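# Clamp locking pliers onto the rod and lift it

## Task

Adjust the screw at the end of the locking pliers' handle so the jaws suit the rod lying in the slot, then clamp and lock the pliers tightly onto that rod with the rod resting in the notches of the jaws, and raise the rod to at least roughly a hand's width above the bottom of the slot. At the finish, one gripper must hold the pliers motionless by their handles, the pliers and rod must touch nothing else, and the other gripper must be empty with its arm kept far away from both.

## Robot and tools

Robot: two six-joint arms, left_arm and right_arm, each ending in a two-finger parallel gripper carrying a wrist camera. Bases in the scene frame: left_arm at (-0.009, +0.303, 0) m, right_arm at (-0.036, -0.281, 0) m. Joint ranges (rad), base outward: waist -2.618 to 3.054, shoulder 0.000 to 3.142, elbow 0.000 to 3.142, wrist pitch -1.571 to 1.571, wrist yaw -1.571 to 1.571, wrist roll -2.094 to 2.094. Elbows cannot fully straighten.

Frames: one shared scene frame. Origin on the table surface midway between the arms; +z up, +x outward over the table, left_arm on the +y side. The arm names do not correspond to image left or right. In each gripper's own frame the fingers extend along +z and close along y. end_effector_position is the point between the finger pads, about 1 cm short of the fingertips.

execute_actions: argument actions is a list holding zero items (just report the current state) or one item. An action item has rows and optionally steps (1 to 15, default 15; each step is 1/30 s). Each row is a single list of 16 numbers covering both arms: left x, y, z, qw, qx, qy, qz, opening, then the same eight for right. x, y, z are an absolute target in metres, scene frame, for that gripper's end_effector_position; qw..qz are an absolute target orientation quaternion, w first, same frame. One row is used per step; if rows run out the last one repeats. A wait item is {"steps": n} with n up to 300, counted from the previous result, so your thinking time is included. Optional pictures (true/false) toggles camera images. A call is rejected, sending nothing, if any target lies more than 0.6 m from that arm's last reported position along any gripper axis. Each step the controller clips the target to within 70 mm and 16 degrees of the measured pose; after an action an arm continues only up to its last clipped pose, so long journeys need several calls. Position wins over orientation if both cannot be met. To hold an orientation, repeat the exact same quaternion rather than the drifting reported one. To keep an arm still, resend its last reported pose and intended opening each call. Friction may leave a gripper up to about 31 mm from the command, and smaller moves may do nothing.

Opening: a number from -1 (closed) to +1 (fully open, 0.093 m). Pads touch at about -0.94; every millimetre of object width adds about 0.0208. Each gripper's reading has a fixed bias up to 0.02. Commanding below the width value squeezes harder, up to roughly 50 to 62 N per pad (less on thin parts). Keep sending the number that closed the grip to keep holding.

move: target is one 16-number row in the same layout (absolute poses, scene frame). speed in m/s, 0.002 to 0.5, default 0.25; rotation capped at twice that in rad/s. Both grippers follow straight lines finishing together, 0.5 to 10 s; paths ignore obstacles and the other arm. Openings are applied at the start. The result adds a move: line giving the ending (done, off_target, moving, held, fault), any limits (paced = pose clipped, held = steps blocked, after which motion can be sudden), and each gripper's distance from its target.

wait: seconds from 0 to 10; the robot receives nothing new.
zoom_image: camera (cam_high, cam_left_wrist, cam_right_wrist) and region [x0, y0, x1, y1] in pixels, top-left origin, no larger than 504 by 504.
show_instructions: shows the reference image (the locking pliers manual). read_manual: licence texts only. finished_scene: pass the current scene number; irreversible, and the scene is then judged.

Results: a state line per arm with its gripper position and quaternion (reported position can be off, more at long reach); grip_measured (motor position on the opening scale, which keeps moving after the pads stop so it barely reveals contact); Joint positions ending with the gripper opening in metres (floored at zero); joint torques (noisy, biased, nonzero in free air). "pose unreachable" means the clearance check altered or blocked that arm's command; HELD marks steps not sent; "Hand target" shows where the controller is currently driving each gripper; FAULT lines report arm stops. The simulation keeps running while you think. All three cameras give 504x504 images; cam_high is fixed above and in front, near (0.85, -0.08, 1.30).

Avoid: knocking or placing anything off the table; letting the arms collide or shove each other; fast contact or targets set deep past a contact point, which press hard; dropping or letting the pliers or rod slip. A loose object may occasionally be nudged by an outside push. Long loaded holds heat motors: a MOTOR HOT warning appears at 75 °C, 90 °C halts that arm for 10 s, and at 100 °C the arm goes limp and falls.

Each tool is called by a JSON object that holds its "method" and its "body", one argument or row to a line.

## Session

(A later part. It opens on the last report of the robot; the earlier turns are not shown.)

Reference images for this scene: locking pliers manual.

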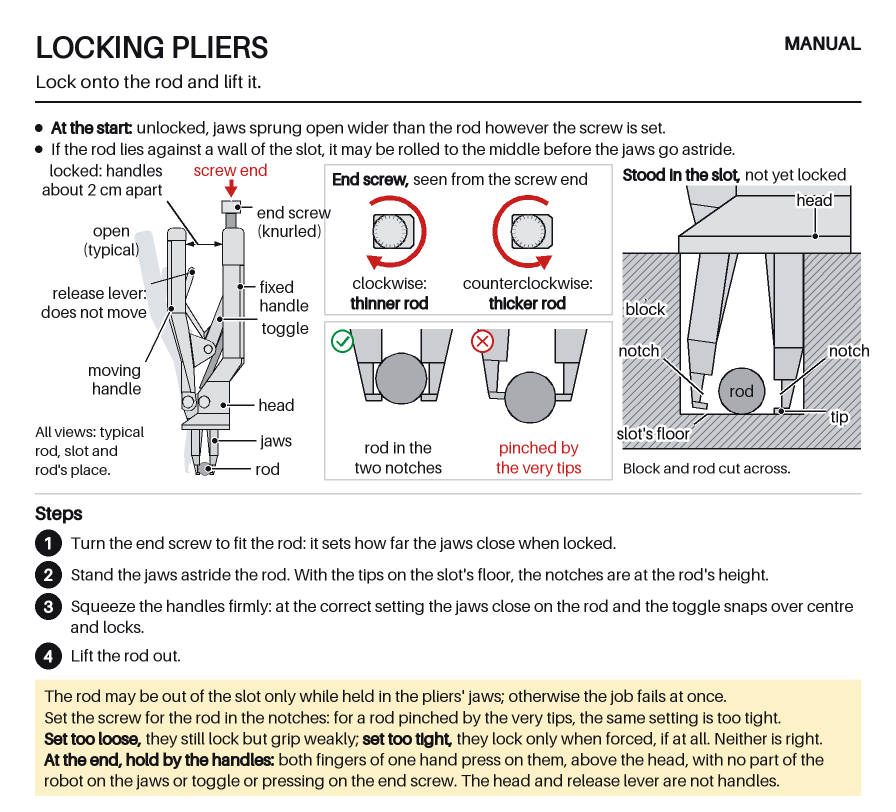

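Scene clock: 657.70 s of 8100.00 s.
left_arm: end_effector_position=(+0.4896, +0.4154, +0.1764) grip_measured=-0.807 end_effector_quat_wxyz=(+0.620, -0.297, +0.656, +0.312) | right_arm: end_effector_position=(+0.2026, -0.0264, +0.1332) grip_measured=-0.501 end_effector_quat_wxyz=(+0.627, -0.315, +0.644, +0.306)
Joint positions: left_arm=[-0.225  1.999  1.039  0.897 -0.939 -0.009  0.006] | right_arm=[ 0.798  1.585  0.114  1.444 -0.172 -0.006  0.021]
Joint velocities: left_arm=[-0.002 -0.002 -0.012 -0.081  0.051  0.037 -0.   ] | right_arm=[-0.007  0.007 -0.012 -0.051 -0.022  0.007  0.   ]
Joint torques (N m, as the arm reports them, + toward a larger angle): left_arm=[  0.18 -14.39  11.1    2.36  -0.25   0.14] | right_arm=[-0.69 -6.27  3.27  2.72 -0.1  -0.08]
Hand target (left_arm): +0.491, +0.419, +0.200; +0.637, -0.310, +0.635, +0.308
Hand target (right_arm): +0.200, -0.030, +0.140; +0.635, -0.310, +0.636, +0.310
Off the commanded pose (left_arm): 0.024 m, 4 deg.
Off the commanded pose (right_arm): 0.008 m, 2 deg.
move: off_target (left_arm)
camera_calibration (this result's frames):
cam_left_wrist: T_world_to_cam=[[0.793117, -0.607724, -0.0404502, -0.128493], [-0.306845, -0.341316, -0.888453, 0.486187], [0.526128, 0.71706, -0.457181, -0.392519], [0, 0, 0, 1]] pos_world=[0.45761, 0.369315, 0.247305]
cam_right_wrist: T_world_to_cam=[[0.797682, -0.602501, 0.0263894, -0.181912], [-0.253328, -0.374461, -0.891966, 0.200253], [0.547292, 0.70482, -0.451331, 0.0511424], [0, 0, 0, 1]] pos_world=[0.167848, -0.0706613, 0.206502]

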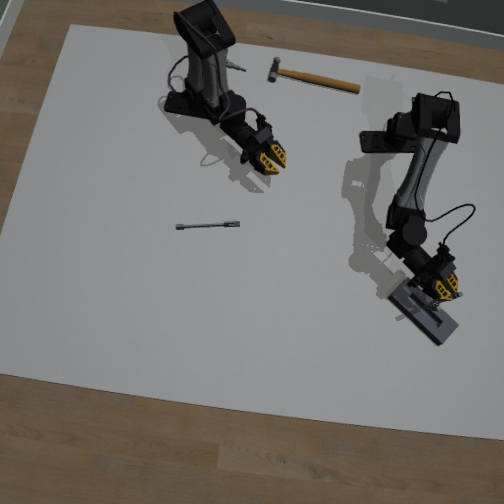

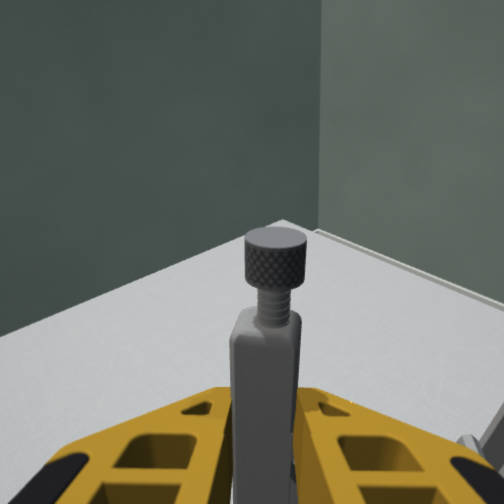

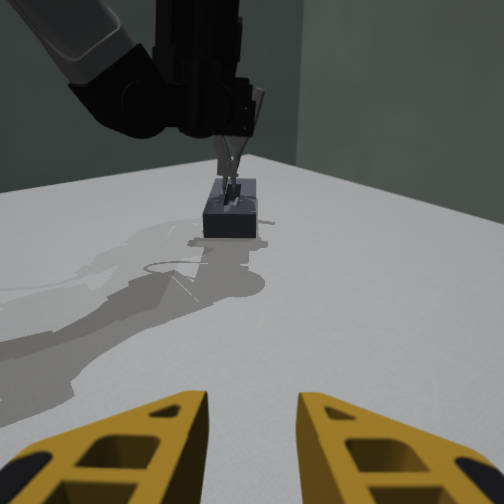

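{"method": "move", "body": {
  "target": [0.49,0.412,0.235,0.637,-0.31,0.635,0.308,-0.97,0.2,-0.03,0.14,0.6355,-0.31,0.6355,0.31,-0.5],
  "speed": 0.05
}}

{"method": "zoom_image", "body": {
  "camera": "cam_right_wrist",
  "region": [190,160,270,240]
}}

Scene clock: 661.33 s of 8100.00 s.
left_arm: end_effector_position=(+0.4857, +0.4174, +0.2103) grip_measured=-0.807 end_effector_quat_wxyz=(+0.615, -0.302, +0.655, +0.319) | right_arm: end_effector_position=(+0.2026, -0.0264, +0.1332) grip_measured=-0.501 end_effector_quat_wxyz=(+0.627, -0.315, +0.644, +0.306)
Joint positions: left_arm=[-0.225  1.912  1.081  0.763 -0.957 -0.009  0.006] | right_arm=[ 0.798  1.585  0.114  1.444 -0.172 -0.006  0.021]
Joint velocities: left_arm=[ 0.002  0.017 -0.002 -0.022 -0.051 -0.066  0.001] | right_arm=[ 0.012 -0.007 -0.002 -0.037 -0.11  -0.007 -0.   ]
Joint torques (N m, as the arm reports them, + toward a larger angle): left_arm=[ -1.13 -13.94  11.81   2.47  -0.27   0.11] | right_arm=[-0.66 -6.23  3.24  2.69 -0.1  -0.07]
Hand target (left_arm): +0.488, +0.412, +0.235; +0.637, -0.311, +0.635, +0.308
Hand target (right_arm): +0.200, -0.030, +0.140; +0.635, -0.310, +0.636, +0.310
Off the commanded pose (left_arm): 0.026 m, 4 deg.
Off the commanded pose (right_arm): 0.008 m, 2 deg.
move: off_target (left_arm)
camera_calibration (this result's frames):
cam_left_wrist: T_world_to_cam=[[0.804121, -0.592766, -0.0449191, -0.13343], [-0.304445, -0.345739, -0.887568, 0.516232], [0.51059, 0.727388, -0.458481, -0.372932], [0, 0, 0, 1]] pos_world=[0.454874, 0.370655, 0.281216]
cam_right_wrist: T_world_to_cam=[[0.797682, -0.602501, 0.0263894, -0.181912], [-0.253328, -0.374461, -0.891966, 0.200253], [0.547292, 0.70482, -0.451331, 0.0511424], [0, 0, 0, 1]] pos_world=[0.167848, -0.0706613, 0.206502]

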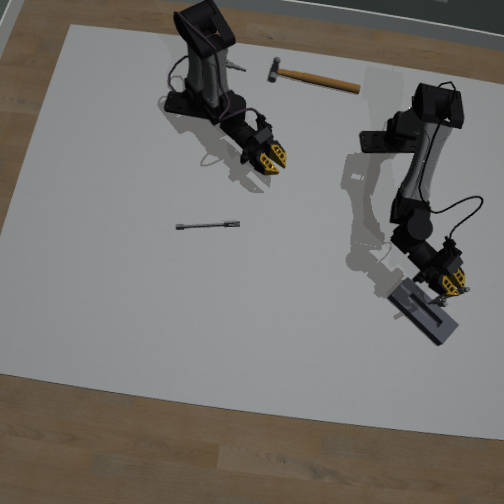

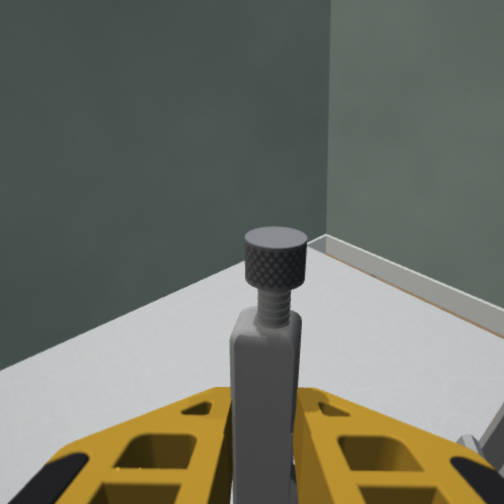

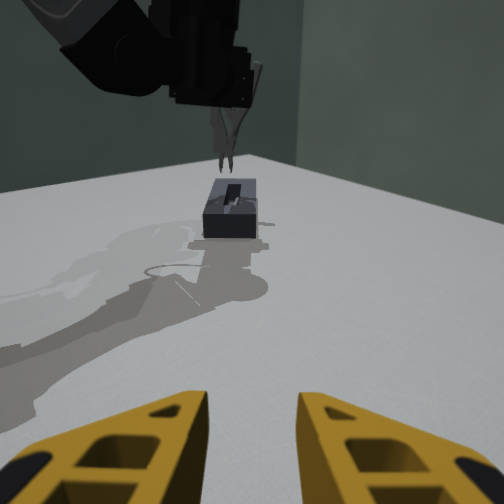

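Region (190, 160, 270, 240) of cam_right_wrist's 504x504 image, scaled by 6.300, with more detail than that image has.

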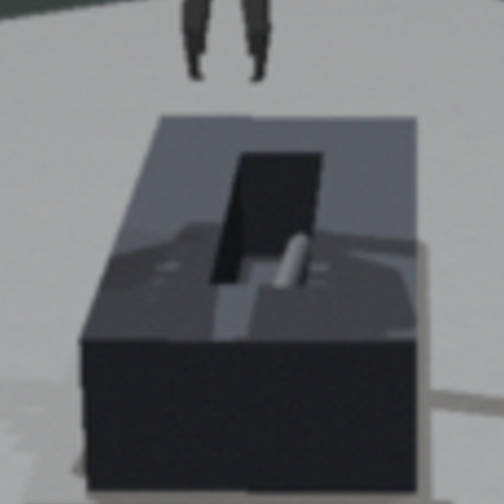

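{"method": "move", "body": {
  "target": [0.382,0.173,0.157,0.629,0.644,0.310,0.304,-0.97,0.27,0.055,0.141,0.701,-0.478,0.521,0.092,-0.5],
  "speed": 0.3
}}

Scene clock: 669.70 s of 8100.00 s.
left_arm: end_effector_position=(+0.3850, +0.1778, +0.1378) grip_measured=-0.809 end_effector_quat_wxyz=(+0.620, +0.647, +0.333, +0.293) | right_arm: end_effector_position=(+0.2670, +0.0508, +0.1419) grip_measured=-0.501 end_effector_quat_wxyz=(+0.702, -0.475, +0.522, +0.095)
Joint positions: left_arm=[-0.267  1.742  0.438  1.232  0.561  1.575  0.006] | right_arm=[ 0.869  1.858  0.509  1.354 -0.067 -0.604  0.021]
Joint velocities: left_arm=[-0.002  0.007 -0.012 -0.11  -0.037  0.037 -0.001] | right_arm=[-0.007 -0.002  0.002 -0.037 -0.022  0.007 -0.001]
Joint torques (N m, as the arm reports them, + toward a larger angle): left_arm=[-1.26 -9.96  7.33  2.71  0.07  0.09] | right_arm=[ 0.32 -6.51  6.54  2.31  0.   -0.16]
Hand target (left_arm): +0.385, +0.172, +0.157; +0.632, +0.641, +0.304, +0.311
Hand target (right_arm): +0.269, +0.056, +0.140; +0.701, -0.478, +0.521, +0.092
Off the commanded pose (left_arm): 0.020 m, 3 deg.
Off the commanded pose (right_arm): 0.005 m, 0 deg.
move: off_target (left_arm)
camera_calibration (this result's frames):
cam_left_wrist: T_world_to_cam=[[-0.0481326, -0.00874379, -0.998803, 0.157987], [0.210079, 0.977506, -0.0186811, -0.214633], [0.976499, -0.210726, -0.045213, -0.25], [0, 0, 0, 1]] pos_world=[0.296818, 0.158505, 0.142485]
cam_right_wrist: T_world_to_cam=[[0.627016, -0.509444, 0.589337, -0.226048], [0.139683, -0.670738, -0.728423, 0.140095], [0.766381, 0.539053, -0.349403, -0.0991002], [0, 0, 0, 1]] pos_world=[0.198116, 0.0322282, 0.200641]

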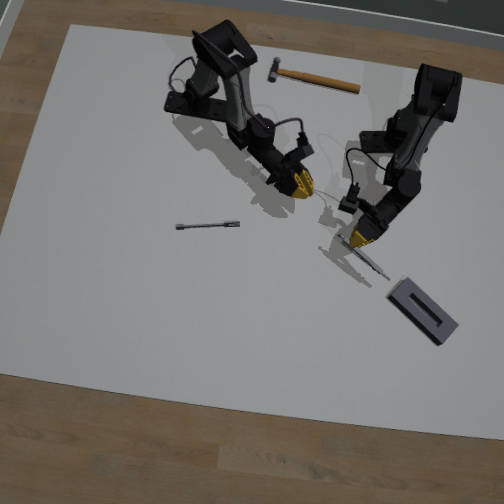

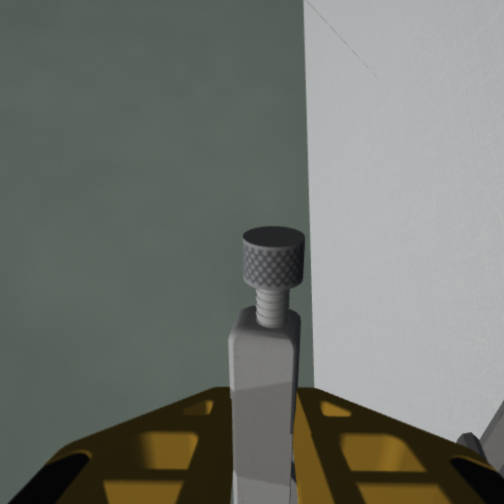

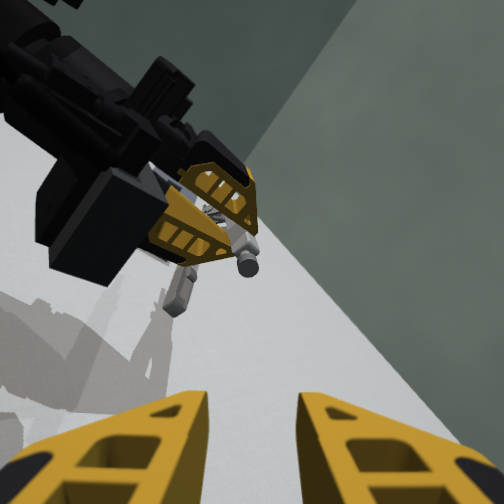

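{"method": "move", "body": {
  "target": [0.382,0.173,0.157,0.629,0.644,0.310,0.304,-0.97,0.330,0.114,0.124,0.701,-0.478,0.521,0.092,-0.5],
  "speed": 0.15
}}

Scene clock: 675.87 s of 8100.00 s.
left_arm: end_effector_position=(+0.3832, +0.1774, +0.1412) grip_measured=-0.809 end_effector_quat_wxyz=(+0.618, +0.650, +0.335, +0.290) | right_arm: end_effector_position=(+0.3254, +0.1116, +0.1243) grip_measured=-0.501 end_effector_quat_wxyz=(+0.701, -0.476, +0.522, +0.095)
Joint positions: left_arm=[-0.267  1.71   0.438  1.191  0.565  1.577  0.006] | right_arm=[ 0.869  2.123  0.867  1.258 -0.067 -0.605  0.021]
Joint velocities: left_arm=[ 0.007  0.017 -0.002  0.037  0.037  0.037 -0.001] | right_arm=[ 0.002  0.012 -0.002 -0.066 -0.022 -0.081 -0.001]
Joint torques (N m, as the arm reports them, + toward a larger angle): left_arm=[-1.09 -9.74  6.68  2.75  0.08  0.08] | right_arm=[-0.36 -9.72  7.11  2.33 -0.07 -0.18]
Hand target (left_arm): +0.381, +0.173, +0.157; +0.629, +0.644, +0.310, +0.304
Hand target (right_arm): +0.329, +0.115, +0.123; +0.701, -0.478, +0.521, +0.092
Off the commanded pose (left_arm): 0.016 m, 4 deg.
Off the commanded pose (right_arm): 0.005 m, 0 deg.
move: off_target (left_arm)
camera_calibration (this result's frames):
cam_left_wrist: T_world_to_cam=[[-0.0563629, -0.00678837, -0.998387, 0.164032], [0.213366, 0.976794, -0.0186869, -0.214996], [0.975345, -0.214075, -0.0536065, -0.245884], [0, 0, 0, 1]] pos_world=[0.29494, 0.158483, 0.146569]
cam_right_wrist: T_world_to_cam=[[0.627933, -0.508164, 0.589466, -0.221711], [0.13855, -0.672319, -0.727181, 0.160304], [0.765836, 0.538291, -0.351765, -0.182234], [0, 0, 0, 1]] pos_world=[0.256571, 0.0932048, 0.183157]

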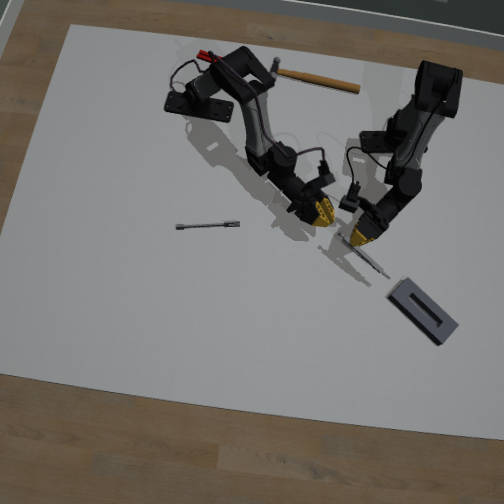

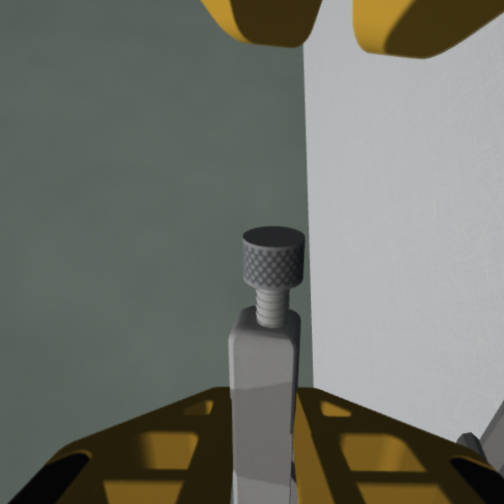

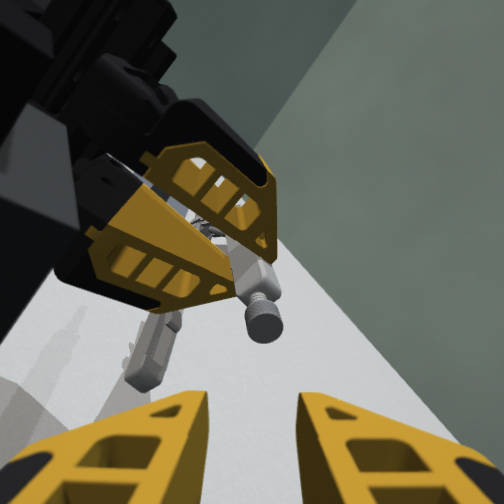

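{"method": "move", "body": {
  "target": [0.382,0.175,0.150,0.624,0.647,0.322,0.297,-0.97,0.352,0.141,0.130,0.701,-0.478,0.521,0.092,-0.4],
  "speed": 0.05
}}

Scene clock: 679.87 s of 8100.00 s.
left_arm: end_effector_position=(+0.3827, +0.1775, +0.1360) grip_measured=-0.809 end_effector_quat_wxyz=(+0.613, +0.654, +0.342, +0.282) | right_arm: end_effector_position=(+0.3497, +0.1370, +0.1309) grip_measured=-0.402 end_effector_quat_wxyz=(+0.701, -0.476, +0.522, +0.095)
Joint positions: left_arm=[-0.267  1.71   0.438  1.167  0.565  1.577  0.006] | right_arm=[ 0.869  2.183  1.033  1.152 -0.067 -0.605  0.026]
Joint velocities: left_arm=[ 0.007 -0.007 -0.002  0.051 -0.051 -0.037 -0.   ] | right_arm=[-0.002 -0.007  0.007 -0.022 -0.051 -0.037  0.   ]
Joint torques (N m, as the arm reports them, + toward a larger angle): left_arm=[-0.74 -9.17  6.34  2.78  0.04  0.03] | right_arm=[  0.04 -10.64   7.6    2.37  -0.03  -0.18]
Hand target (left_arm): +0.382, +0.175, +0.150; +0.624, +0.647, +0.322, +0.297
Hand target (right_arm): +0.352, +0.141, +0.130; +0.701, -0.478, +0.521, +0.092
Off the commanded pose (left_arm): 0.014 m, 3 deg.
Off the commanded pose (right_arm): 0.005 m, 0 deg.
move: off_target (left_arm)
camera_calibration (this result's frames):
cam_left_wrist: T_world_to_cam=[[-0.08062, -0.0045953, -0.996734, 0.167425], [0.212874, 0.976838, -0.0217217, -0.214441], [0.973748, -0.21393, -0.0777745, -0.241812], [0, 0, 0, 1]] pos_world=[0.294611, 0.158513, 0.143413]
cam_right_wrist: T_world_to_cam=[[0.627777, -0.508326, 0.589492, -0.227956], [0.138742, -0.672119, -0.727329, 0.178762], [0.765929, 0.538388, -0.351415, -0.212267], [0, 0, 0, 1]] pos_world=[0.280886, 0.118555, 0.189803]

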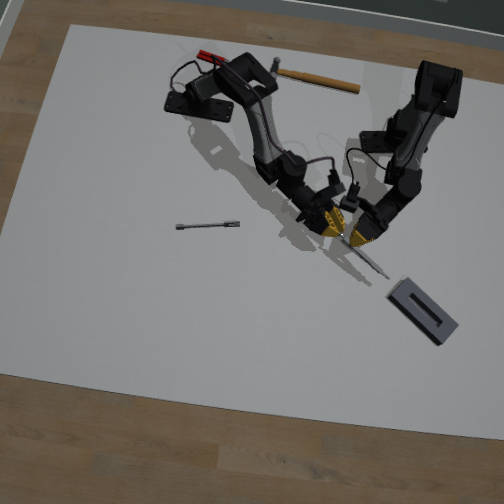

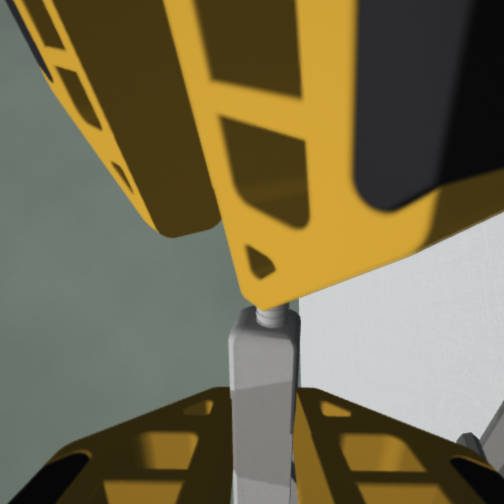

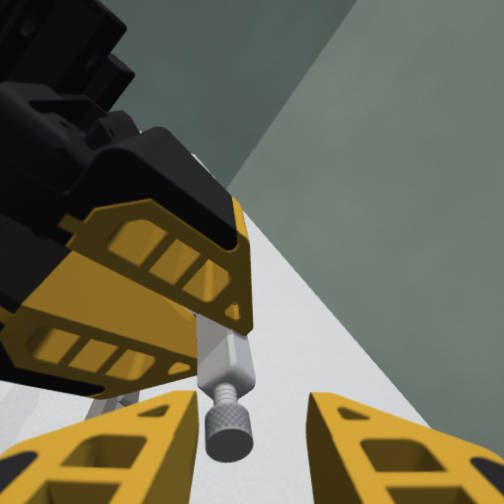

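{"method": "move", "body": {
  "target": [0.382,0.175,0.150,0.624,0.647,0.322,0.297,-0.97,0.357,0.145,0.119,0.701,-0.478,0.521,0.092,-0.4],
  "speed": 0.03
}}

Scene clock: 684.33 s of 8100.00 s.
left_arm: end_effector_position=(+0.3823, +0.1775, +0.1327) grip_measured=-0.809 end_effector_quat_wxyz=(+0.610, +0.656, +0.346, +0.278) | right_arm: end_effector_position=(+0.3539, +0.1414, +0.1148) grip_measured=-0.402 end_effector_quat_wxyz=(+0.694, -0.480, +0.528, +0.094)
Joint positions: left_arm=[-0.267  1.71   0.438  1.152  0.565  1.577  0.006] | right_arm=[ 0.869  2.232  1.061  1.151 -0.067 -0.605  0.026]
Joint velocities: left_arm=[ 0.007  0.007 -0.002 -0.037 -0.022 -0.051  0.001] | right_arm=[-0.002  0.002 -0.012  0.007 -0.022 -0.037  0.001]
Joint torques (N m, as the arm reports them, + toward a larger angle): left_arm=[-0.63 -9.37  6.35  3.    0.04  0.05] | right_arm=[ -0.18 -11.     7.45   2.56  -0.05  -0.17]
Hand target (left_arm): +0.381, +0.175, +0.150; +0.624, +0.647, +0.322, +0.297
Hand target (right_arm): +0.357, +0.145, +0.119; +0.701, -0.478, +0.521, +0.092
Off the commanded pose (left_arm): 0.018 m, 4 deg.
Off the commanded pose (right_arm): 0.006 m, 1 deg.
move: off_target (left_arm)
camera_calibration (this result's frames):
cam_left_wrist: T_world_to_cam=[[-0.0957576, -0.00322672, -0.995399, 0.169494], [0.21253, 0.976869, -0.0236121, -0.21409], [0.972451, -0.213813, -0.0928569, -0.239225], [0, 0, 0, 1]] pos_world=[0.294366, 0.158535, 0.141445]
cam_right_wrist: T_world_to_cam=[[0.636638, -0.499088, 0.58788, -0.223117], [0.127859, -0.683465, -0.718699, 0.173869], [0.760489, 0.532717, -0.371307, -0.218535], [0, 0, 0, 1]] pos_world=[0.286008, 0.123896, 0.174982]

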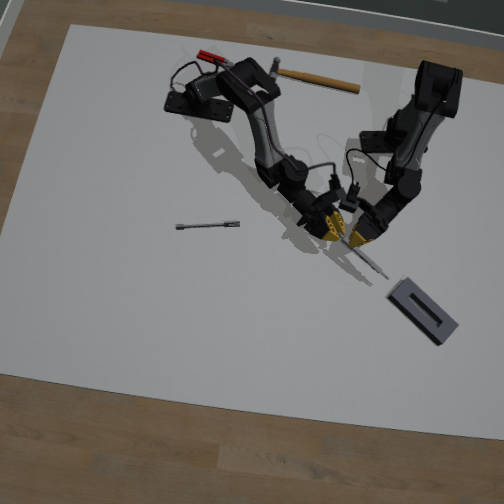

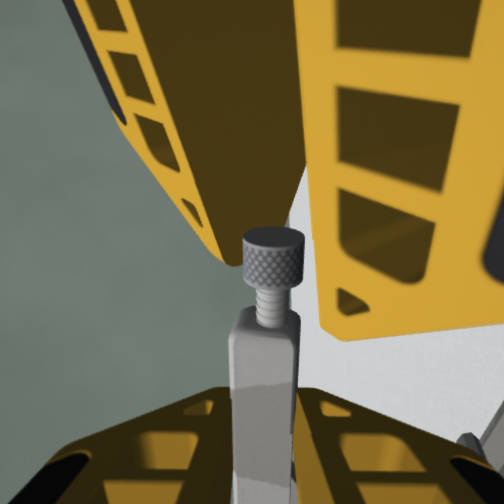

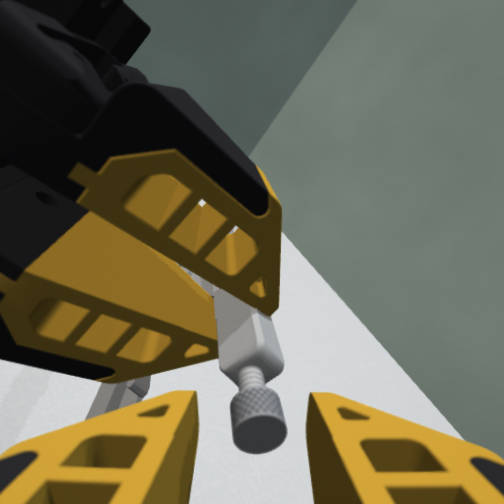

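{"method": "execute_actions", "body": {
  "actions": [
    {"rows":[[0.382,0.175,0.150,0.624,0.647,0.322,0.297,-0.97,0.355,0.147,0.124,0.701,-0.478,0.521,0.092,-0.5]],"steps":15}
  ]
}}

Scene clock: 691.20 s of 8100.00 s.
left_arm: end_effector_position=(+0.3823, +0.1775, +0.1327) grip_measured=-0.809 end_effector_quat_wxyz=(+0.610, +0.656, +0.346, +0.278) | right_arm: end_effector_position=(+0.3540, +0.1414, +0.1148) grip_measured=-0.499 end_effector_quat_wxyz=(+0.694, -0.480, +0.528, +0.094)
Joint positions: left_arm=[-0.267  1.71   0.438  1.152  0.565  1.577  0.006] | right_arm=[ 0.869  2.232  1.061  1.151 -0.066 -0.605  0.021]
Joint velocities: left_arm=[ 0.002 -0.002  0.007 -0.022  0.022  0.007 -0.001] | right_arm=[ 0.012 -0.012 -0.012 -0.007  0.022  0.022  0.001]
Joint torques (N m, as the arm reports them, + toward a larger angle): left_arm=[-0.78 -9.32  6.27  2.97  0.02  0.05] | right_arm=[  0.4  -12.41   7.57   2.38   0.01  -0.19]
Hand target (left_arm): +0.381, +0.175, +0.150; +0.624, +0.647, +0.322, +0.297
Hand target (right_arm): +0.355, +0.147, +0.124; +0.701, -0.478, +0.521, +0.092
Off the commanded pose (left_arm): 0.018 m, 4 deg.
Off the commanded pose (right_arm): 0.011 m, 1 deg.
Steps of this call (steps 1 to 191: nothing new was sent; steps 192 to 206: all 15 steps of this action). Readings (end_effector_position):
192: left_arm (+0.3823, +0.1775, +0.1327) | right_arm (+0.3539, +0.1414, +0.1148)
193: left_arm (+0.3823, +0.1775, +0.1327) | right_arm (+0.3539, +0.1414, +0.1148)
195: left_arm (+0.3823, +0.1775, +0.1327) | right_arm (+0.3539, +0.1414, +0.1148)
199: left_arm (+0.3823, +0.1775, +0.1327) | right_arm (+0.3540, +0.1414, +0.1148)
206: the state above
camera_calibration (this result's frames):
cam_left_wrist: T_world_to_cam=[[-0.0957576, -0.00322672, -0.995399, 0.169494], [0.21253, 0.976869, -0.0236121, -0.21409], [0.972451, -0.213813, -0.0928569, -0.239225], [0, 0, 0, 1]] pos_world=[0.294366, 0.158535, 0.141445]
cam_right_wrist: T_world_to_cam=[[0.636445, -0.499328, 0.587886, -0.223068], [0.127602, -0.683517, -0.718695, 0.173932], [0.760694, 0.532425, -0.371306, -0.218582], [0, 0, 0, 1]] pos_world=[0.28605, 0.123881, 0.174982]

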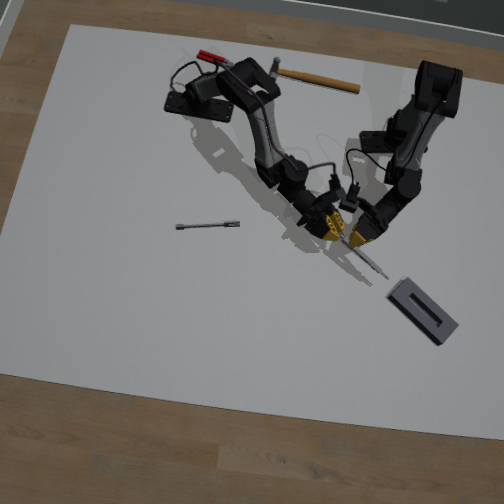

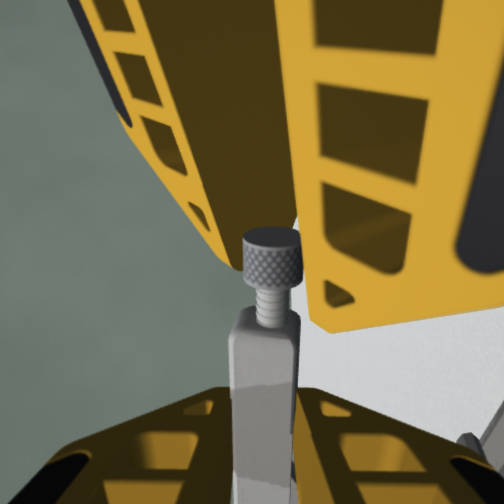

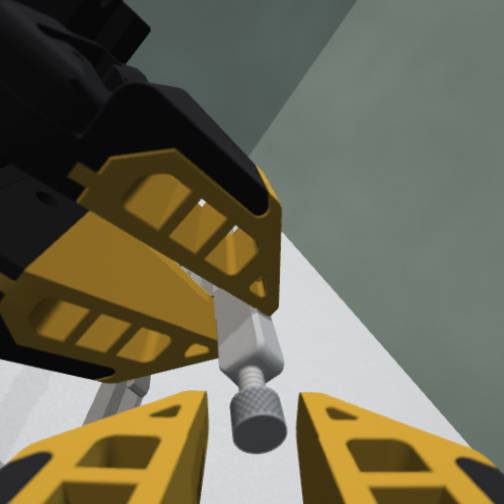

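{"method": "execute_actions", "body": {
  "actions": [
    {"rows":[[0.382,0.175,0.150,0.624,0.647,0.322,0.297,-0.97,0.355,0.145,0.121,0.701,-0.478,0.521,0.092,-0.82]],"steps":12}
  ]
}}

{"method": "move", "body": {
  "target": [0.382,0.175,0.150,0.624,0.647,0.322,0.297,-0.97,0.355,0.145,0.121,0.380,0.092,0.701,0.596,-0.82],
  "speed": 0.4
}}

Scene clock: 695.43 s of 8100.00 s.
left_arm: end_effector_position=(+0.3823, +0.1775, +0.1327) grip_measured=-0.809 end_effector_quat_wxyz=(+0.610, +0.656, +0.346, +0.278) | right_arm: end_effector_position=(+0.3543, +0.1411, +0.1149) grip_measured=-0.810 end_effector_quat_wxyz=(+0.694, -0.480, +0.529, +0.093)
Joint positions: left_arm=[-0.267  1.71   0.438  1.152  0.565  1.577  0.006] | right_arm=[ 0.869  2.232  1.061  1.152 -0.064 -0.605  0.006]
Joint velocities: left_arm=[-0.002 -0.012 -0.002  0.066 -0.007  0.037 -0.001] | right_arm=[-0.012 -0.002  0.002  0.007 -0.007  0.051 -0.001]
Joint torques (N m, as the arm reports them, + toward a larger angle): left_arm=[-0.74 -9.34  6.11  2.98  0.02  0.03] | right_arm=[ -0.02 -11.87   7.09   2.51  -0.05  -0.18]
Hand target (left_arm): +0.381, +0.175, +0.150; +0.624, +0.647, +0.322, +0.297
Hand target (right_arm): +0.355, +0.145, +0.121; +0.701, -0.478, +0.521, +0.092
Off the commanded pose (left_arm): 0.018 m, 4 deg.
Off the commanded pose (right_arm): 0.007 m, 1 deg.
Steps of this call (steps 1 to 115: nothing new was sent; steps 116 to 127: all 12 steps of this action). Readings (end_effector_position):
116: left_arm (+0.3823, +0.1775, +0.1327) | right_arm (+0.3540, +0.1414, +0.1148)
117: left_arm (+0.3823, +0.1775, +0.1327) | right_arm (+0.3542, +0.1412, +0.1149)
119: left_arm (+0.3823, +0.1775, +0.1327) | right_arm (+0.3543, +0.1411, +0.1149)
123: left_arm (+0.3823, +0.1775, +0.1327) | right_arm (+0.3543, +0.1411, +0.1149)
127: the state above
camera_calibration (this result's frames):
cam_left_wrist: T_world_to_cam=[[-0.0955266, -0.0029242, -0.995423, 0.169355], [0.212573, 0.976868, -0.0232694, -0.214151], [0.972465, -0.213823, -0.0926953, -0.23925], [0, 0, 0, 1]] pos_world=[0.294363, 0.158536, 0.141419]
cam_right_wrist: T_world_to_cam=[[0.634958, -0.500777, 0.588261, -0.222745], [0.126465, -0.683808, -0.718619, 0.174227], [0.762125, 0.530687, -0.370859, -0.218955], [0, 0, 0, 1]] pos_world=[0.286272, 0.123789, 0.175034]

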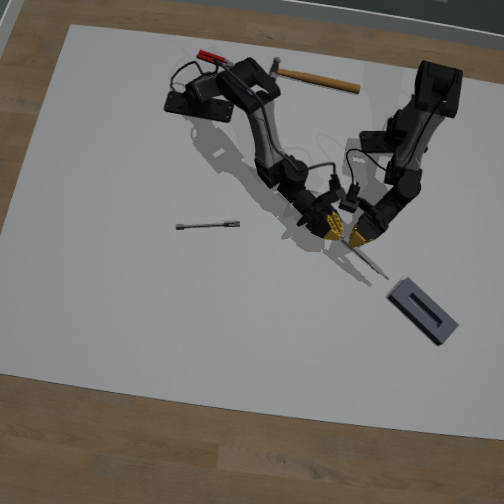

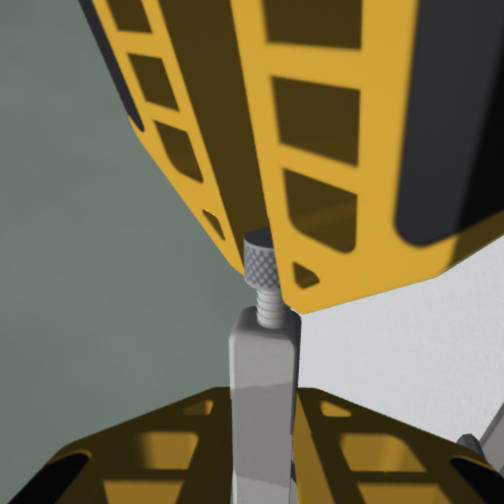

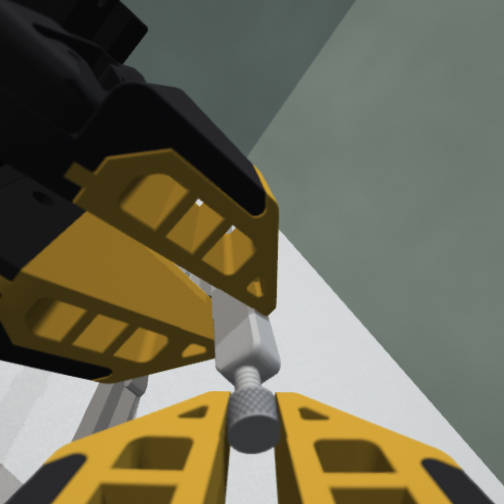

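Scene clock: 698.50 s of 8100.00 s.
left_arm: end_effector_position=(+0.3821, +0.1777, +0.1302) grip_measured=-0.809 end_effector_quat_wxyz=(+0.606, +0.661, +0.345, +0.279) | right_arm: end_effector_position=(+0.3491, +0.1456, +0.1132) grip_measured=-0.810 end_effector_quat_wxyz=(+0.372, +0.080, +0.712, +0.590)
Joint positions: left_arm=[-0.267  1.71   0.438  1.14   0.564  1.592  0.006] | right_arm=[ 0.875  2.232  1.061  1.145 -0.084  1.117  0.006]
Joint velocities: left_arm=[-0.012 -0.017 -0.017 -0.022  0.022 -0.037  0.   ] | right_arm=[-0.002  0.012 -0.002 -0.007 -0.051  0.051  0.   ]
Joint torques (N m, as the arm reports them, + toward a larger angle): left_arm=[-0.83 -9.38  6.35  3.05  0.02 -0.16] | right_arm=[ -0.39 -11.94   7.08   2.6    0.12  -0.05]
Hand target (left_arm): +0.381, +0.175, +0.150; +0.624, +0.647, +0.322, +0.297
Hand target (right_arm): +0.355, +0.145, +0.121; +0.380, +0.092, +0.701, +0.596
Off the commanded pose (left_arm): 0.020 m, 4 deg.
Off the commanded pose (right_arm): 0.010 m, 2 deg.
move: off_target (left_arm)
camera_calibration (this result's frames):
cam_left_wrist: T_world_to_cam=[[-0.0980831, 0.00962071, -0.995132, 0.165591], [0.213288, 0.976921, -0.0115776, -0.216091], [0.972053, -0.213385, -0.0978714, -0.238473], [0, 0, 0, 1]] pos_world=[0.29414, 0.158625, 0.138943]
cam_right_wrist: T_world_to_cam=[[0.35353, -0.292901, -0.888384, 0.0189353], [-0.898516, 0.157809, -0.409592, 0.377048], [0.260165, 0.94303, -0.207386, -0.121279], [0, 0, 0, 1]] pos_world=[0.363642, 0.0604146, 0.146106]

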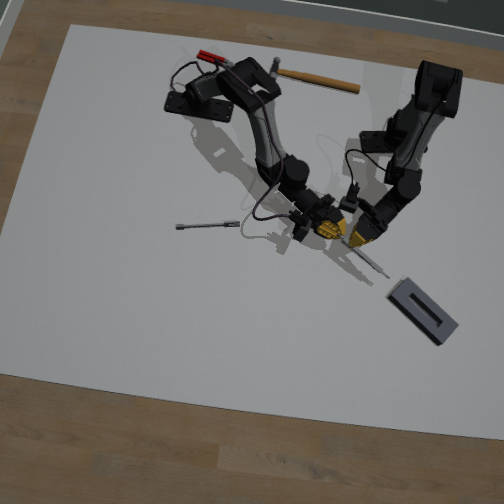

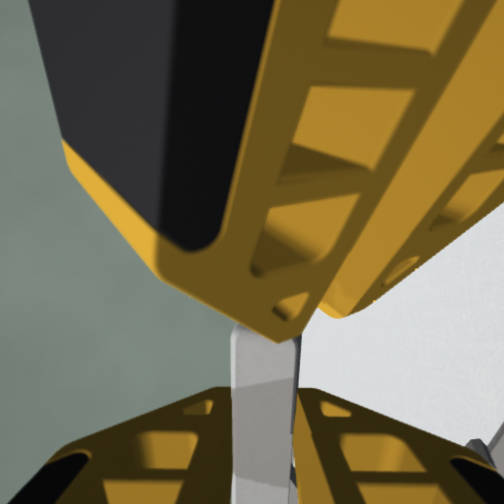

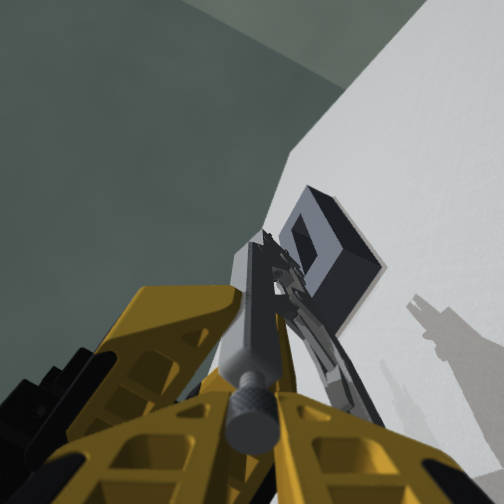

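{"method": "execute_actions", "body": {
  "actions": [
    {"rows":[[0.382,0.175,0.150,0.624,0.647,0.322,0.297,-0.97,0.352,0.145,0.118,0.380,0.092,0.701,0.596,-0.4]],"steps":10}
  ],
  "pictures": false
}}

{"method": "move", "body": {
  "target": [0.382,0.175,0.150,0.624,0.647,0.322,0.297,-0.97,0.27,0.045,0.125,0.58,-0.16,0.67,0.43,-0.4],
  "speed": 0.3
}}

{"method": "move", "body": {
  "target": [0.47,0.39,0.235,0.637,-0.31,0.635,0.308,-0.97,0.245,0.075,0.125,0.6355,-0.31,0.6355,0.31,-0.9],
  "speed": 0.3
}}

Scene clock: 702.40 s of 8100.00 s.
left_arm: end_effector_position=(+0.3822, +0.1775, +0.1321) grip_measured=-0.809 end_effector_quat_wxyz=(+0.608, +0.658, +0.344, +0.279) | right_arm: end_effector_position=(+0.3512, +0.1439, +0.1141) grip_measured=-0.401 end_effector_quat_wxyz=(+0.376, +0.088, +0.710, +0.589)
Joint positions: left_arm=[-0.267  1.71   0.438  1.149  0.565  1.586  0.006] | right_arm=[ 0.875  2.232  1.061  1.149 -0.067  1.125  0.026]
Joint velocities: left_arm=[-0.002 -0.007  0.002 -0.066 -0.007 -0.066  0.001] | right_arm=[-0.012 -0.017  0.012 -0.037 -0.022  0.037  0.001]
Joint torques (N m, as the arm reports them, + toward a larger angle): left_arm=[-0.69 -9.36  6.22  3.    0.01 -0.07] | right_arm=[  0.06 -11.37   6.35   2.74   0.    -0.08]
Hand target (left_arm): +0.381, +0.175, +0.150; +0.624, +0.647, +0.322, +0.297
Hand target (right_arm): +0.352, +0.145, +0.118; +0.380, +0.092, +0.701, +0.596
Off the commanded pose (left_arm): 0.018 m, 4 deg.
Off the commanded pose (right_arm): 0.004 m, 1 deg.
Steps of this call (steps 1 to 107: nothing new was sent; steps 108 to 117: all 10 steps of this action). Readings (end_effector_position):
108: left_arm (+0.3821, +0.1777, +0.1303) | right_arm (+0.3490, +0.1456, +0.1139)
109: left_arm (+0.3820, +0.1775, +0.1305) | right_arm (+0.3495, +0.1453, +0.1141)
111: left_arm (+0.3821, +0.1775, +0.1314) | right_arm (+0.3502, +0.1447, +0.1141)
115: left_arm (+0.3822, +0.1775, +0.1320) | right_arm (+0.3510, +0.1441, +0.1141)
117: the state above

Scene clock: 704.47 s of 8100.00 s.
left_arm: end_effector_position=(+0.3821, +0.1773, +0.1324) grip_measured=-0.809 end_effector_quat_wxyz=(+0.609, +0.658, +0.343, +0.280) | right_arm: end_effector_position=(+0.2726, +0.0482, +0.1155) grip_measured=-0.401 end_effector_quat_wxyz=(+0.570, -0.158, +0.684, +0.428)
Joint positions: left_arm=[-0.267  1.71   0.438  1.15   0.566  1.586  0.006] | right_arm=[ 0.849  2.012  0.509  1.518 -0.084  0.418  0.026]
Joint velocities: left_arm=[-0.012 -0.012 -0.012 -0.007  0.022  0.022  0.   ] | right_arm=[-0.027  0.012  0.002 -0.007 -0.022 -0.037 -0.002]
Joint torques (N m, as the arm reports them, + toward a larger angle): left_arm=[-0.67 -9.35  6.28  2.98  0.01 -0.1 ] | right_arm=[ -0.88 -10.43   3.12   2.66  -0.11  -0.25]
Hand target (left_arm): +0.381, +0.175, +0.150; +0.624, +0.647, +0.322, +0.297
Hand target (right_arm): +0.271, +0.044, +0.126; +0.581, -0.160, +0.671, +0.431
Off the commanded pose (left_arm): 0.018 m, 4 deg.
Off the commanded pose (right_arm): 0.010 m, 2 deg.
move: off_target (left_arm)
camera_calibration (this result's frames):
cam_left_wrist: T_world_to_cam=[[-0.0915008, 0.0044278, -0.995795, 0.166234], [0.215039, 0.976484, -0.0154174, -0.215835], [0.972309, -0.215546, -0.0903012, -0.239084], [0, 0, 0, 1]] pos_world=[0.294087, 0.15849, 0.140618]
cam_right_wrist: T_world_to_cam=[[0.720558, -0.579393, -0.38092, -0.125389], [-0.526115, -0.098998, -0.844632, 0.28575], [0.451664, 0.809013, -0.376161, -0.0353333], [0, 0, 0, 1]] pos_world=[0.256646, -0.0157756, 0.180299]

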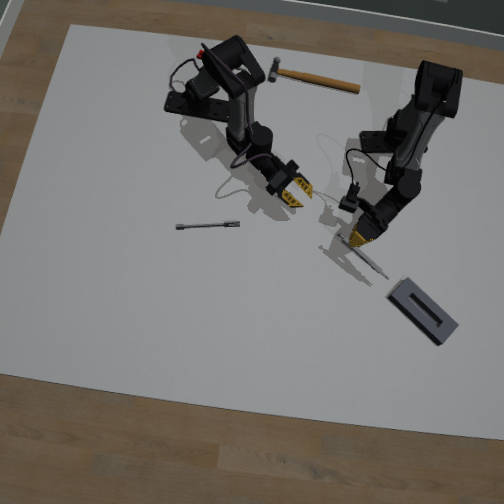

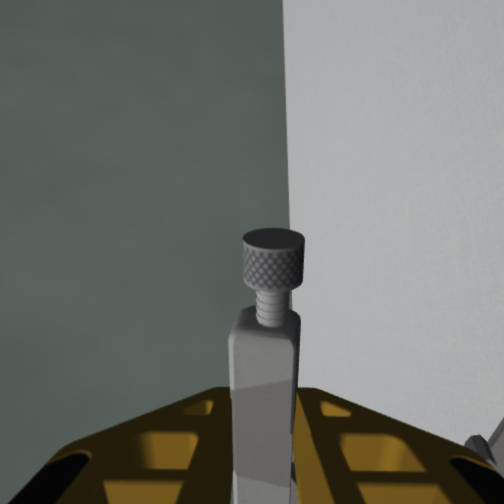

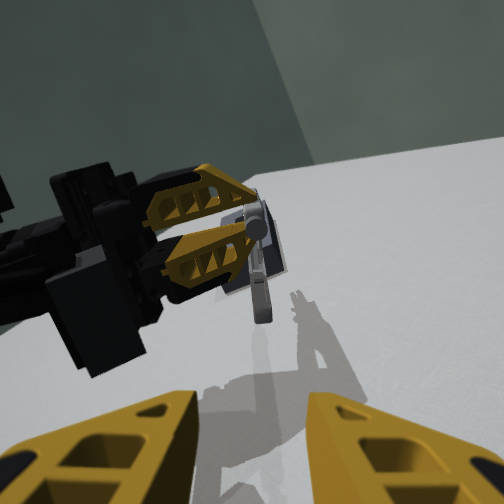

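Scene clock: 708.83 s of 8100.00 s.
left_arm: end_effector_position=(+0.4646, +0.3869, +0.2081) grip_measured=-0.807 end_effector_quat_wxyz=(+0.608, -0.284, +0.667, +0.323) | right_arm: end_effector_position=(+0.2453, +0.0721, +0.1143) grip_measured=-0.898 end_effector_quat_wxyz=(+0.628, -0.312, +0.643, +0.309)
Joint positions: left_arm=[-0.304  1.839  0.992  0.746 -1.017  0.001  0.006] | right_arm=[ 0.955  1.971  0.509  1.441 -0.015  0.006  0.002]
Joint velocities: left_arm=[ 0.022 -0.007 -0.002  0.022  0.007 -0.022 -0.   ] | right_arm=[ 0.012 -0.012  0.002 -0.066  0.037 -0.037  0.   ]
Joint torques (N m, as the arm reports them, + toward a larger angle): left_arm=[  0.25 -13.54  11.79   2.37  -0.24  -0.09] | right_arm=[  0.34 -10.51   4.98   2.32   0.    -0.22]
Hand target (left_arm): +0.465, +0.391, +0.235; +0.630, -0.308, +0.642, +0.310
Hand target (right_arm): +0.245, +0.075, +0.125; +0.636, -0.311, +0.635, +0.310
Off the commanded pose (left_arm): 0.028 m, 6 deg.
Off the commanded pose (right_arm): 0.011 m, 1 deg.
move: off_target (left_arm, right_arm)
camera_calibration (this result's frames):
cam_left_wrist: T_world_to_cam=[[0.789281, -0.608188, -0.0845109, -0.113562], [-0.34607, -0.326916, -0.87941, 0.507745], [0.507219, 0.723348, -0.468504, -0.335795], [0, 0, 0, 1]] pos_world=[0.435669, 0.33982, 0.279597]
cam_right_wrist: T_world_to_cam=[[0.797833, -0.602569, 0.0193077, -0.155346], [-0.255597, -0.367082, -0.894383, 0.231377], [0.546015, 0.708633, -0.446885, -0.0506244], [0, 0, 0, 1]] pos_world=[0.210721, 0.0272018, 0.187315]

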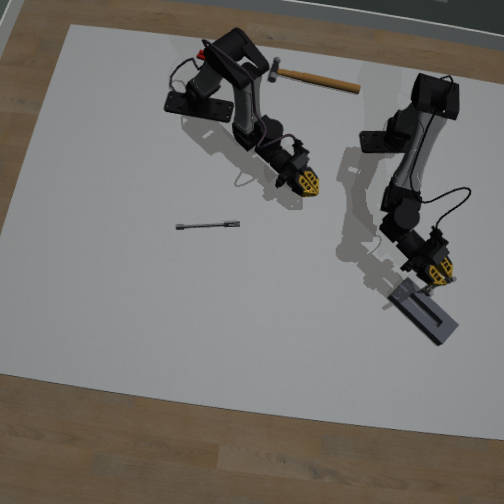

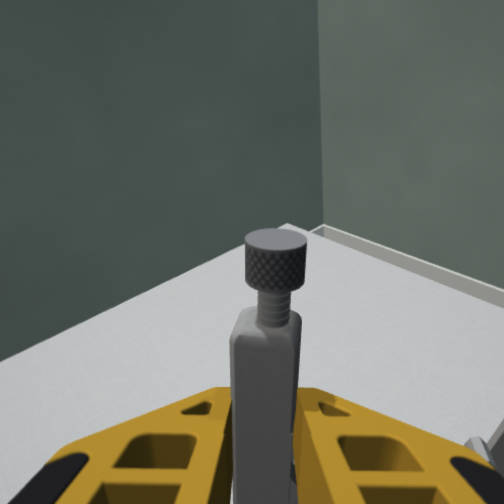

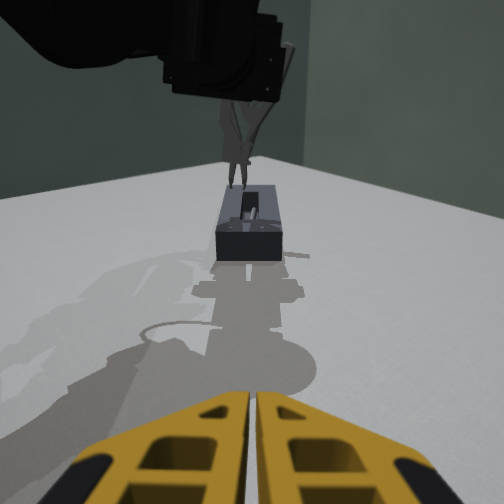

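Hover over slot, and bring the observer closer.

{"method": "move", "body": {
  "target": [0.497,0.414,0.20,0.65,-0.32,0.62,0.297,-0.97,0.285,0.127,0.10,0.6355,-0.31,0.6355,0.31,-0.9],
  "speed": 0.1
}}

{"method": "zoom_image", "body": {
  "camera": "cam_right_wrist",
  "region": [210,160,290,240]
}}

Scene clock: 715.20 s of 8100.00 s.
left_arm: end_effector_position=(+0.4892, +0.4116, +0.1843) grip_measured=-0.807 end_effector_quat_wxyz=(+0.628, -0.305, +0.644, +0.312) | right_arm: end_effector_position=(+0.2831, +0.1224, +0.1012) grip_measured=-0.898 end_effector_quat_wxyz=(+0.635, -0.308, +0.636, +0.312)
Joint positions: left_arm=[-0.237  1.998  1.046  0.924 -0.963 -0.003  0.006] | right_arm=[ 0.961  2.173  0.78   1.395 -0.009  0.006  0.002]
Joint velocities: left_arm=[-0.002 -0.007 -0.017  0.125  0.007 -0.007 -0.   ] | right_arm=[-0.002 -0.012  0.007  0.022  0.037  0.022  0.   ]
Joint torques (N m, as the arm reports them, + toward a larger angle): left_arm=[  0.23 -11.34  11.56   2.7   -0.08  -0.08] | right_arm=[ 0.37 -9.33  6.33  2.35  0.01 -0.2 ]
Hand target (left_arm): +0.495, +0.415, +0.200; +0.651, -0.320, +0.621, +0.298
Hand target (right_arm): +0.284, +0.127, +0.099; +0.635, -0.310, +0.636, +0.310
Off the commanded pose (left_arm): 0.018 m, 4 deg.
Off the commanded pose (right_arm): 0.005 m, 0 deg.
move: off_target (left_arm)
camera_calibration (this result's frames):
cam_left_wrist: T_world_to_cam=[[0.80127, -0.598051, -0.0173878, -0.142359], [-0.27502, -0.342352, -0.89842, 0.478524], [0.531348, 0.724659, -0.438792, -0.395076], [0, 0, 0, 1]] pos_world=[0.455595, 0.364981, 0.254084]
cam_right_wrist: T_world_to_cam=[[0.797541, -0.602932, 0.0200249, -0.154882], [-0.242262, -0.350504, -0.904686, 0.242972], [0.552483, 0.716673, -0.425608, -0.11771], [0, 0, 0, 1]] pos_world=[0.24742, 0.0761391, 0.172817]

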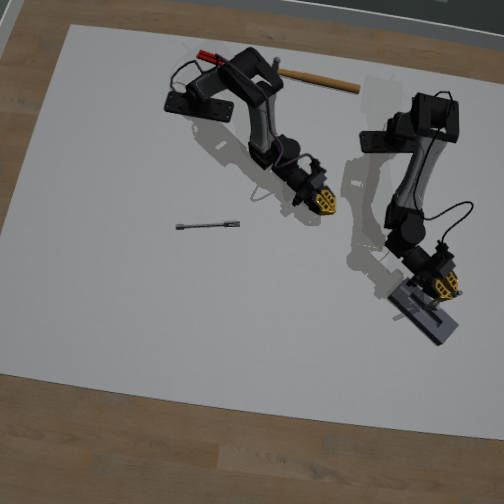

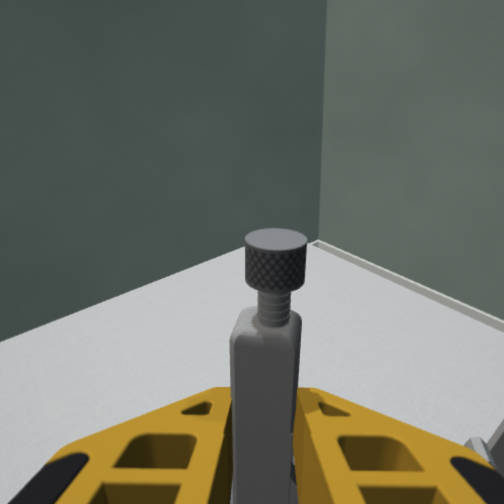

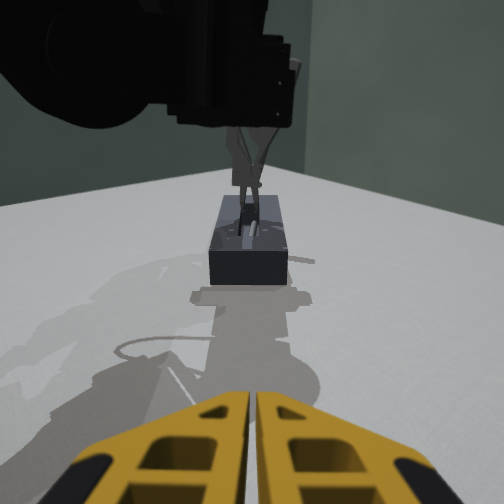

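Region (210, 160, 290, 240) of cam_right_wrist's 504x504 image, scaled by 6.300, with more detail than that image has.

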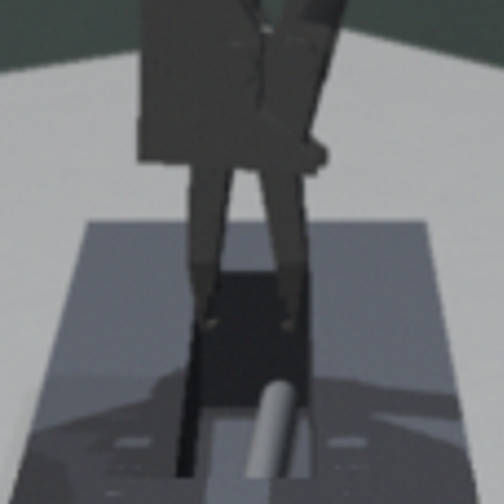

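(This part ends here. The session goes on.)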